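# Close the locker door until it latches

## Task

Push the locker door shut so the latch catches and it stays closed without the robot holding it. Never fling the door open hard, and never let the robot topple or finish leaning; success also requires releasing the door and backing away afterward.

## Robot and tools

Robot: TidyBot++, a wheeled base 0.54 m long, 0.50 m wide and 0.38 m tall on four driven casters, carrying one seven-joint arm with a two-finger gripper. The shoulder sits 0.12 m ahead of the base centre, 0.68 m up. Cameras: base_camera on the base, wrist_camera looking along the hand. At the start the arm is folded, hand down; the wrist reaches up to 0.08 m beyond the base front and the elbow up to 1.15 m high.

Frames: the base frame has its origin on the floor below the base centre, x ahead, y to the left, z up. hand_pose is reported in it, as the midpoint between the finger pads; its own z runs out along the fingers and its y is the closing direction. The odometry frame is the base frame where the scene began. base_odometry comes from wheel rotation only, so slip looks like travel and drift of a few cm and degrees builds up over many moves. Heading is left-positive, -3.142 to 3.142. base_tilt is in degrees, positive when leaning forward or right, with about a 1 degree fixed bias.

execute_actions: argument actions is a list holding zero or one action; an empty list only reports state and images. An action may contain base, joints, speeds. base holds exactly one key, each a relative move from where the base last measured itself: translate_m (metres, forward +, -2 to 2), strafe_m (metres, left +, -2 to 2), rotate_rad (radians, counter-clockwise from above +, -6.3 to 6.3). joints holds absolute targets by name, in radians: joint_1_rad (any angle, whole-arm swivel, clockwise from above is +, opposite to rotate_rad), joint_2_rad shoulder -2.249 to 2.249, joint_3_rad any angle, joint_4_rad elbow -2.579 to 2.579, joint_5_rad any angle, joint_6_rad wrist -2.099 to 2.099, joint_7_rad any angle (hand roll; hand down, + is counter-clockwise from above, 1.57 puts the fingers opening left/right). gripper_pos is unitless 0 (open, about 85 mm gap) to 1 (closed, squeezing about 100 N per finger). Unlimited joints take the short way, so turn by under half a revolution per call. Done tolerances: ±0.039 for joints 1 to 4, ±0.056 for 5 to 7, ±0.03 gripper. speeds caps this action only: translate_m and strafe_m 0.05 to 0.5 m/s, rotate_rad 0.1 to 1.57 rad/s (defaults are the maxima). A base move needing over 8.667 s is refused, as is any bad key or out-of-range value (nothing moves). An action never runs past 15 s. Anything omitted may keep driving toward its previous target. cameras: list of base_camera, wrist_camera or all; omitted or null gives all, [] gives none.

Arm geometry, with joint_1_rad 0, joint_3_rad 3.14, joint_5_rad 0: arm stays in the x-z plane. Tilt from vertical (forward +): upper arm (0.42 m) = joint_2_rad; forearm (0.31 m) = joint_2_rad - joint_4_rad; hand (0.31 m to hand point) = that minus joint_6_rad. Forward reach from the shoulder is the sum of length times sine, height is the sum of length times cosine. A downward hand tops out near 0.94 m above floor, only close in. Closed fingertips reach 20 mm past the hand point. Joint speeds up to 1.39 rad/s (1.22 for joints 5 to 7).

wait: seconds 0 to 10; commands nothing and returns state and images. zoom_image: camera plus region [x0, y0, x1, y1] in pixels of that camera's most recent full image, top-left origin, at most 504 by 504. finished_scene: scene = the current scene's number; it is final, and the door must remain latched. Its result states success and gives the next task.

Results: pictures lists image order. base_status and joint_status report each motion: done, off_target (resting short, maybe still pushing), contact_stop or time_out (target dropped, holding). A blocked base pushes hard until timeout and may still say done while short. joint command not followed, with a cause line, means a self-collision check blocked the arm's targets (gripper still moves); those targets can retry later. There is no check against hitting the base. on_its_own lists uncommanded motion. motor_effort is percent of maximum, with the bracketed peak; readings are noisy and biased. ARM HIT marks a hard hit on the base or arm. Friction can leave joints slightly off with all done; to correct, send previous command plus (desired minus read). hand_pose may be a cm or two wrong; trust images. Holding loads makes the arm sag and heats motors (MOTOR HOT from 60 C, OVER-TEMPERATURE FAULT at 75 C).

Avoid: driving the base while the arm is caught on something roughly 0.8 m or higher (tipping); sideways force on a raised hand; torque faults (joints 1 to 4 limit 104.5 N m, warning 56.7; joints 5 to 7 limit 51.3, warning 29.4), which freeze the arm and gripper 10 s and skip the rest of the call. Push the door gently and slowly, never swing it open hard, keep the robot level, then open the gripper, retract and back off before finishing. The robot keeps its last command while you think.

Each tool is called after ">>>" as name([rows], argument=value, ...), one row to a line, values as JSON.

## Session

>>> execute_actions(actions=[])

Scene clock: 0.00 s.
base_odometry: x=+0.000 y=+0.000 heading=+0.000 (m, m, rad; odometry frame)
base_tilt: forward=-0.5 right=+0.5 (deg)
base_status: not commanded
joint_positions: joint_1_rad=-0.003 joint_2_rad=-0.333 joint_3_rad=+3.177 joint_4_rad=-2.514 joint_5_rad=-0.009 joint_6_rad=-0.886 joint_7_rad=+1.573 gripper_pos=+0.000
joint_status: not commanded
motor_effort: joint_1_rad=-1 joint_2_rad=-2 joint_3_rad=-1 joint_4_rad=+13 joint_5_rad=+0 joint_6_rad=+2 joint_7_rad=+0 (%)
hand_pose: x=+0.2627 y=+0.0001 z=+0.5891 quat_wxyz=(-0.009, +0.999, -0.018, +0.037) (m; base frame)
pictures: base_camera, wrist_camera
Images, in order (width x height): base_camera 644x364, wrist_camera 644x476.

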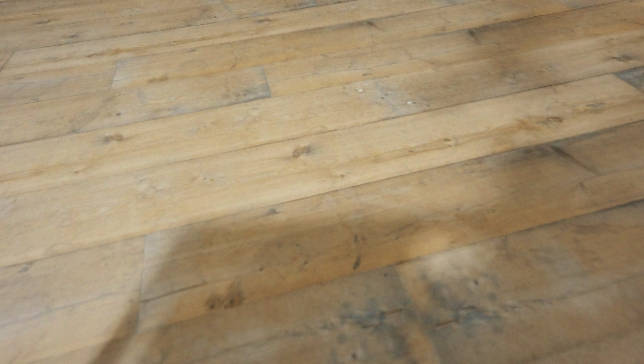

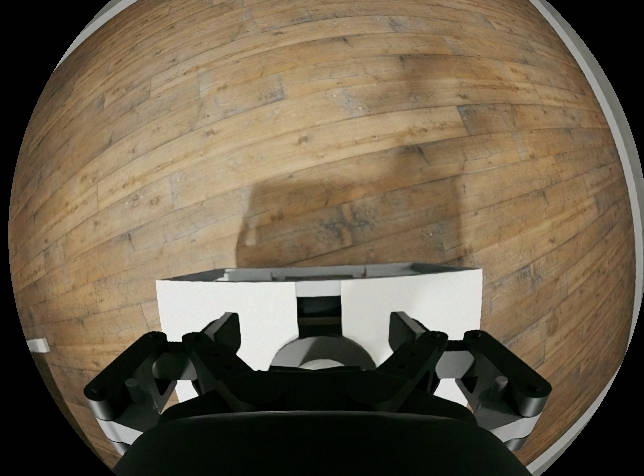

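>>> zoom_image(camera="wrist_camera", region=[0, 280, 140, 460])

>>> zoom_image(camera="wrist_camera", region=[480, 0, 644, 476])

>>> zoom_image(camera="wrist_camera", region=[0, 0, 240, 200])

Region (0, 280, 140, 460) of wrist_camera's 644x476 image, scaled by 2.800.

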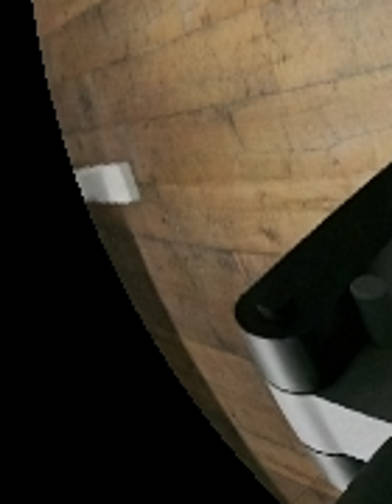

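Region (480, 0, 644, 476) of wrist_camera's 644x476 image, scaled by 1.059; it fills the left 174 columns of this view, and the rest is white.

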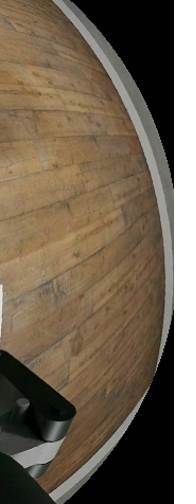

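Region (0, 0, 240, 200) of wrist_camera's 644x476 image, scaled by 2.100.

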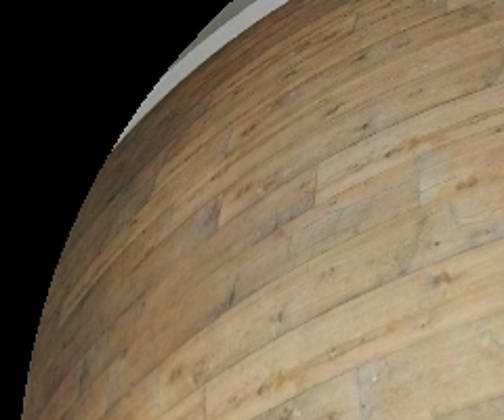

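>>> execute_actions([
  {"base": {"rotate_rad": 0.26}, "joints": {"gripper_pos": 1.0, "joint_1_rad": 0.0, "joint_2_rad": 0.35, "joint_3_rad": 3.13, "joint_4_rad": -2.31, "joint_5_rad": 0.0, "joint_6_rad": 1.1, "joint_7_rad": 1.57}},
])

Scene clock: 2.87 s.
base_odometry: x=+0.000 y=+0.000 heading=+0.259 (m, m, rad; odometry frame)
base_tilt: forward=-0.5 right=+0.5 (deg)
base_status: done
joint_positions: joint_1_rad=-0.003 joint_2_rad=+0.339 joint_3_rad=+3.156 joint_4_rad=-2.321 joint_5_rad=-0.009 joint_6_rad=+1.075 joint_7_rad=+1.573 gripper_pos=+0.999
joint_status: all done
motor_effort: joint_1_rad=+0(1) joint_2_rad=-23(24) joint_3_rad=-1(0) joint_4_rad=+12(14) joint_5_rad=+0(0) joint_6_rad=+10(10) joint_7_rad=+0(1) (%)
hand_pose: x=+0.7160 y=-0.0074 z=+0.7957 quat_wxyz=(+0.008, +0.712, -0.006, +0.702) (m; base frame)
pictures: base_camera, wrist_camera
Images, in order (width x height): base_camera 644x364, wrist_camera 644x476.

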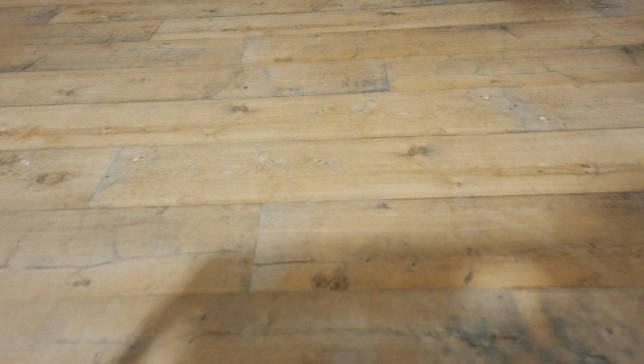

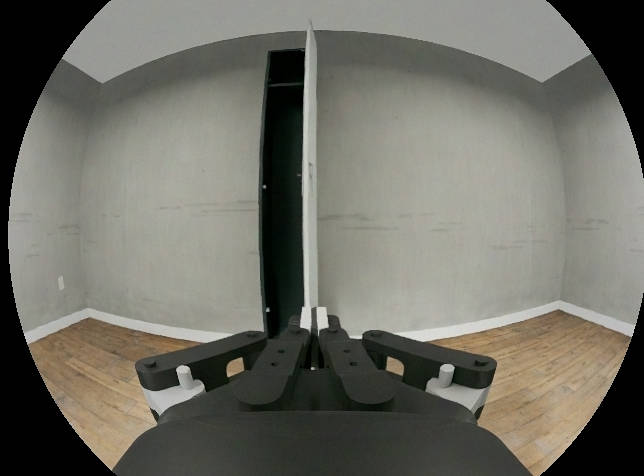

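>>> zoom_image(camera="wrist_camera", region=[220, 10, 380, 350])

>>> zoom_image(camera="wrist_camera", region=[245, 140, 345, 240])

>>> zoom_image(camera="wrist_camera", region=[245, 10, 345, 110])

Region (220, 10, 380, 350) of wrist_camera's 644x476 image, scaled by 1.482; it fills the left 237 columns of this view, and the rest is white.

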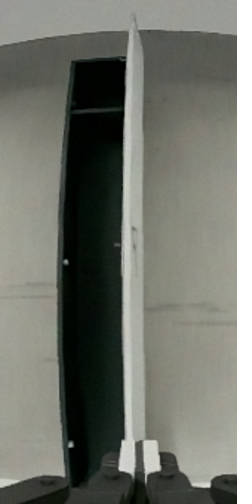

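Region (245, 140, 345, 240) of wrist_camera's 644x476 image, scaled by 5.040.

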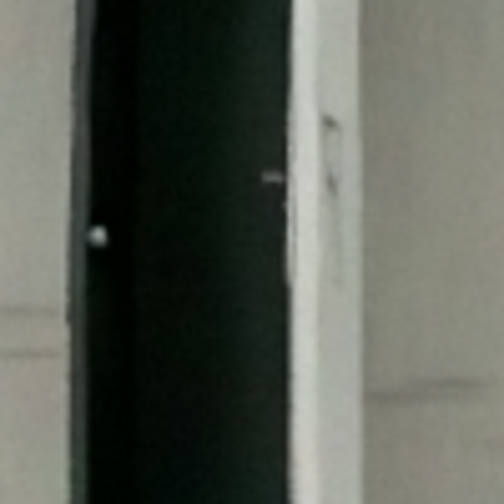

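Region (245, 10, 345, 110) of wrist_camera's 644x476 image, scaled by 5.040.

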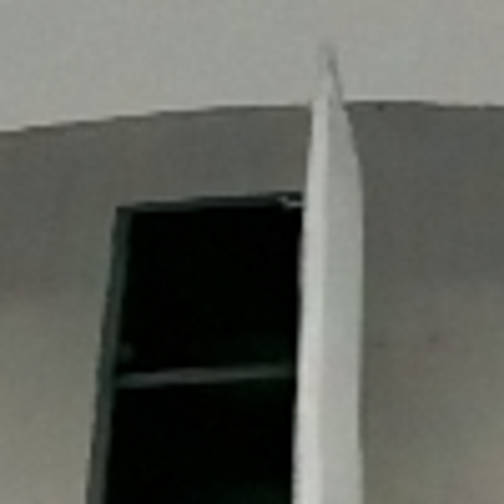

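>>> execute_actions([
  {"base": {"translate_m": 1.06}, "joints": {"joint_1_rad": 0.3, "joint_2_rad": 0.457, "joint_4_rad": -2.155, "joint_6_rad": 1.03}},
])

Scene clock: 7.87 s.
base_odometry: x=+1.025 y=+0.271 heading=+0.259 (m, m, rad; odometry frame)
base_tilt: forward=-0.4 right=+0.5 (deg)
base_status: done
joint_positions: joint_1_rad=+0.287 joint_2_rad=+0.447 joint_3_rad=+3.148 joint_4_rad=-2.163 joint_5_rad=-0.009 joint_6_rad=+1.062 joint_7_rad=+1.573 gripper_pos=+0.999
joint_status: all done
motor_effort: joint_1_rad=+0(2) joint_2_rad=-28(29) joint_3_rad=-2(3) joint_4_rad=+13(12) joint_5_rad=+0(1) joint_6_rad=+11(10) joint_7_rad=+0(0) (%)
hand_pose: x=+0.7433 y=-0.1895 z=+0.7972 quat_wxyz=(+0.108, +0.691, -0.105, +0.707) (m; base frame)
pictures: base_camera, wrist_camera
Images, in order (width x height): base_camera 644x364, wrist_camera 644x476.

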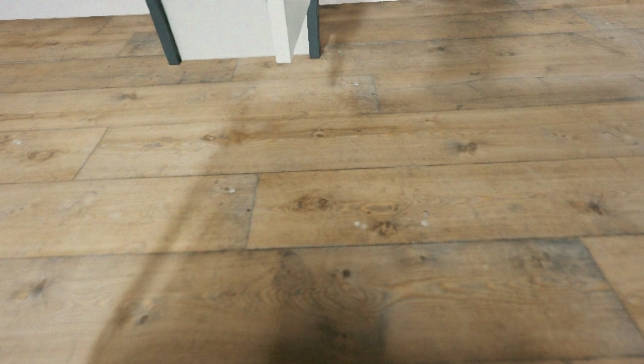

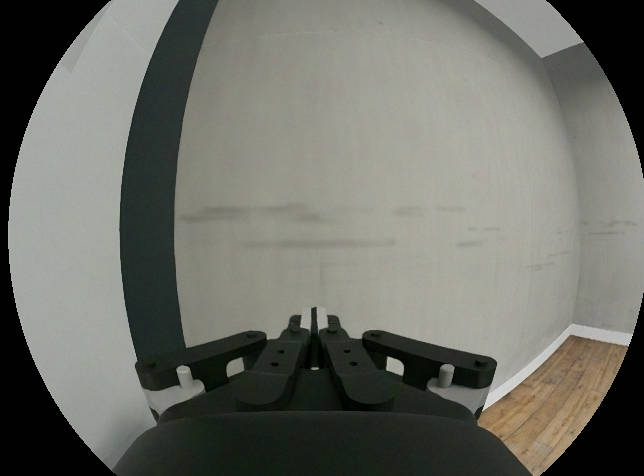

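>>> zoom_image(camera="base_camera", region=[130, 0, 370, 90])

Region (130, 0, 370, 90) of base_camera's 644x364 image, scaled by 2.100; it fills the top 189 rows of this view, and the rest is white.

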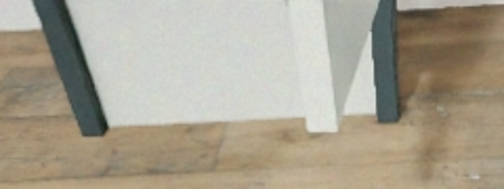

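>>> execute_actions([
  {"base": {"strafe_m": 0.27}, "joints": {"joint_1_rad": 0.16, "joint_2_rad": 0.512, "joint_4_rad": -2.04, "joint_6_rad": 0.96}, "speeds": {"strafe_m": 0.115}},
])

Scene clock: 12.10 s.
base_odometry: x=+0.956 y=+0.532 heading=+0.259 (m, m, rad; odometry frame)
base_tilt: forward=-0.4 right=+0.5 (deg)
base_status: done
joint_positions: joint_1_rad=+0.168 joint_2_rad=+0.498 joint_3_rad=+3.144 joint_4_rad=-2.048 joint_5_rad=-0.015 joint_6_rad=+0.993 joint_7_rad=+1.573 gripper_pos=+0.999
joint_status: all done
motor_effort: joint_1_rad=+0(13) joint_2_rad=-30(31) joint_3_rad=-2(13) joint_4_rad=+14(15) joint_5_rad=+0(8) joint_6_rad=+10(10) joint_7_rad=+0(0) (%)
hand_pose: x=+0.7972 y=-0.1190 z=+0.7968 quat_wxyz=(+0.063, +0.698, -0.066, +0.711) (m; base frame)
pictures: base_camera, wrist_camera
Images, in order (width x height): base_camera 644x364, wrist_camera 644x476.

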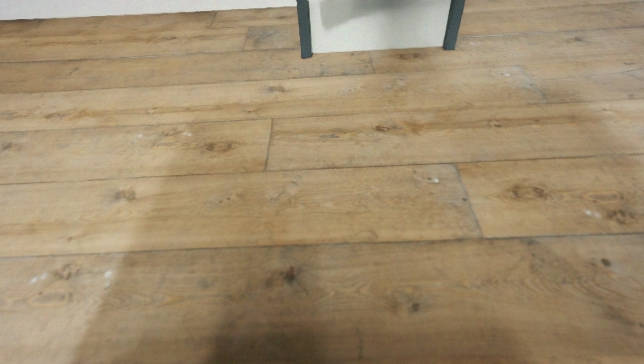

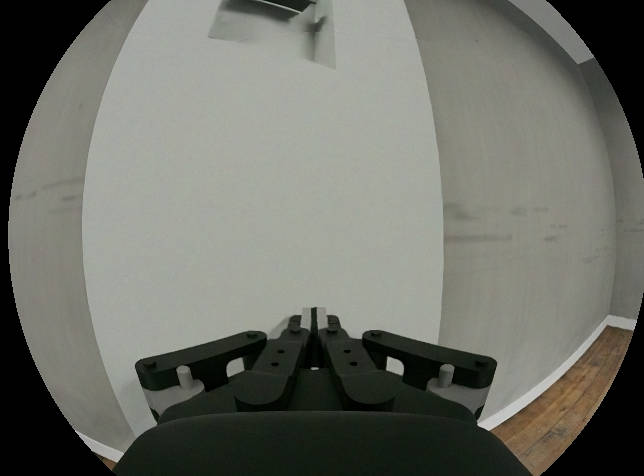

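>>> zoom_image(camera="base_camera", region=[270, 0, 490, 80])

Region (270, 0, 490, 80) of base_camera's 644x364 image, scaled by 2.291; it fills the top 183 rows of this view, and the rest is white.

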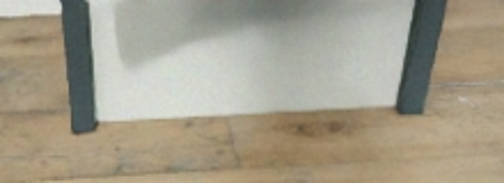

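>>> execute_actions([
  {"base": {"translate_m": 0.092}, "joints": {"joint_1_rad": 0.07}, "speeds": {"translate_m": 0.07}},
])

Scene clock: 14.60 s.
base_odometry: x=+1.044 y=+0.555 heading=+0.259 (m, m, rad; odometry frame)
base_tilt: forward=-0.5 right=+0.6 (deg)
base_status: done
joint_positions: joint_1_rad=+0.085 joint_2_rad=+0.458 joint_3_rad=+3.138 joint_4_rad=-2.112 joint_5_rad=-0.015 joint_6_rad=+0.992 joint_7_rad=+1.573 gripper_pos=+0.999
joint_status: all done
motor_effort: joint_1_rad=-4(6) joint_2_rad=-19(32) joint_3_rad=-4(7) joint_4_rad=+26(29) joint_5_rad=+2(4) joint_6_rad=+7(11) joint_7_rad=+0(0) (%)
hand_pose: x=+0.7839 y=-0.0571 z=+0.7929 quat_wxyz=(+0.031, +0.708, -0.036, +0.704) (m; base frame)
pictures: base_camera, wrist_camera
Images, in order (width x height): base_camera 644x364, wrist_camera 644x476.

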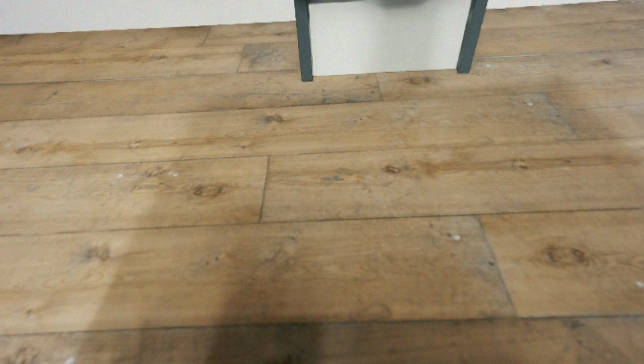

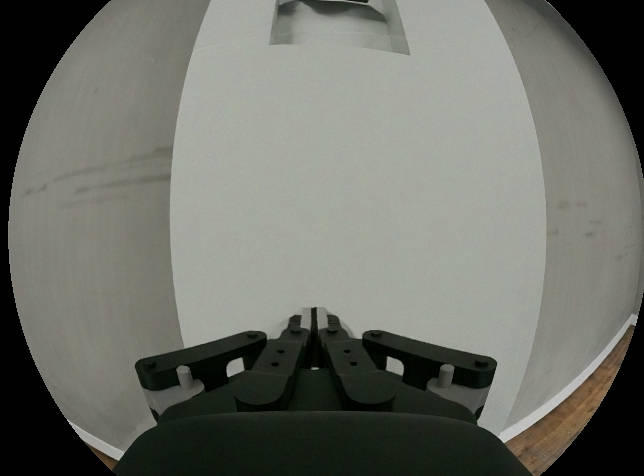

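>>> zoom_image(camera="base_camera", region=[270, 0, 510, 95])

>>> zoom_image(camera="wrist_camera", region=[240, 0, 440, 80])

Region (270, 0, 510, 95) of base_camera's 644x364 image, scaled by 2.100; it fills the top 200 rows of this view, and the rest is white.

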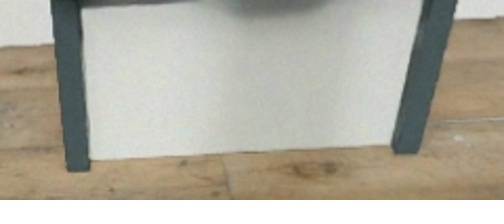

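Region (240, 0, 440, 80) of wrist_camera's 644x476 image, scaled by 2.520; it fills the top 202 rows of this view, and the rest is white.

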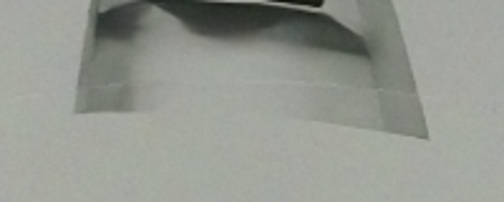

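>>> execute_actions([
  {"base": {"translate_m": 0.012}, "speeds": {"translate_m": 0.05}},
])

Scene clock: 17.57 s.
base_odometry: x=+1.055 y=+0.558 heading=+0.259 (m, m, rad; odometry frame)
base_tilt: forward=-0.5 right=+0.6 (deg)
base_status: done
joint_positions: joint_1_rad=+0.086 joint_2_rad=+0.436 joint_3_rad=+3.138 joint_4_rad=-2.143 joint_5_rad=-0.015 joint_6_rad=+0.993 joint_7_rad=+1.573 gripper_pos=+0.999
joint_status: not commanded
motor_effort: joint_1_rad=-6(7) joint_2_rad=-14(20) joint_3_rad=-5(6) joint_4_rad=+31(34) joint_5_rad=+3(4) joint_6_rad=+6(8) joint_7_rad=+0(0) (%)
hand_pose: x=+0.7731 y=-0.0569 z=+0.7928 quat_wxyz=(+0.031, +0.712, -0.036, +0.701) (m; base frame)
pictures: base_camera, wrist_camera
Images, in order (width x height): base_camera 644x364, wrist_camera 644x476.

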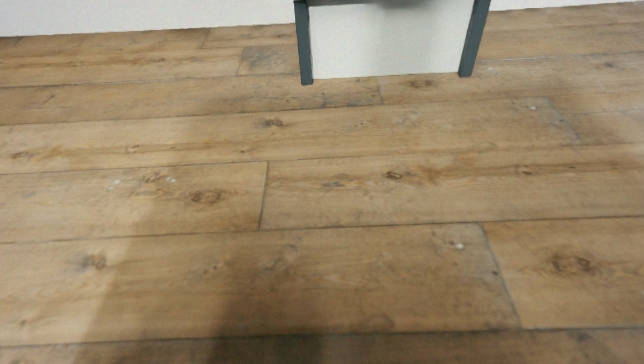

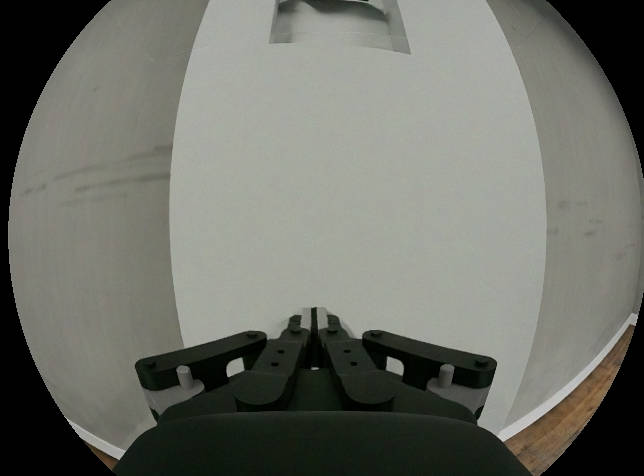

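>>> execute_actions([
  {"base": {"translate_m": -0.3}, "joints": {"joint_1_rad": 0.13, "joint_2_rad": -0.2, "joint_4_rad": -2.45, "joint_6_rad": -0.05}},
])

Scene clock: 20.37 s.
base_odometry: x=+0.765 y=+0.482 heading=+0.258 (m, m, rad; odometry frame)
base_tilt: forward=-0.5 right=+0.5 (deg)
base_status: done
joint_positions: joint_1_rad=+0.104 joint_2_rad=-0.196 joint_3_rad=+3.138 joint_4_rad=-2.444 joint_5_rad=-0.015 joint_6_rad=-0.024 joint_7_rad=+1.573 gripper_pos=+0.999
joint_status: all done
motor_effort: joint_1_rad=+0(7) joint_2_rad=-9(32) joint_3_rad=-1(5) joint_4_rad=+16(31) joint_5_rad=+0(3) joint_6_rad=+8(11) joint_7_rad=+0(0) (%)
hand_pose: x=+0.5181 y=-0.0388 z=+0.6967 quat_wxyz=(+0.019, +0.906, -0.051, +0.421) (m; base frame)
pictures: base_camera, wrist_camera
Images, in order (width x height): base_camera 644x364, wrist_camera 644x476.

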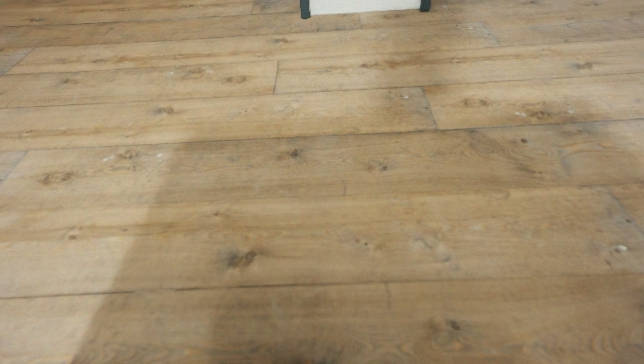

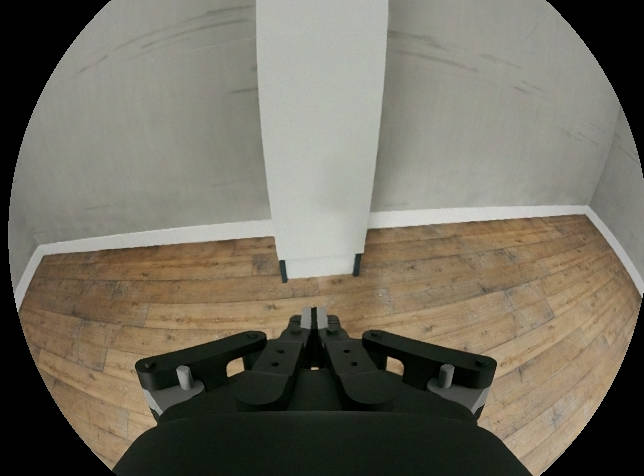

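>>> zoom_image(camera="wrist_camera", region=[260, 225, 385, 295])

Region (260, 225, 385, 295) of wrist_camera's 644x476 image, scaled by 4.032; it fills the top 282 rows of this view, and the rest is white.

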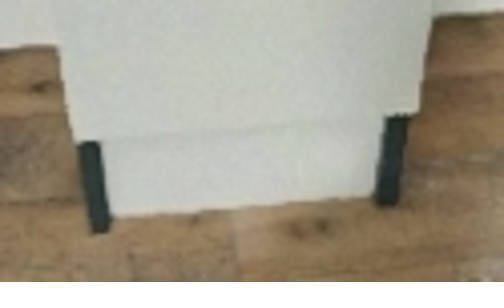

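>>> finished_scene(scene=2)

The scene is finished: the task was done.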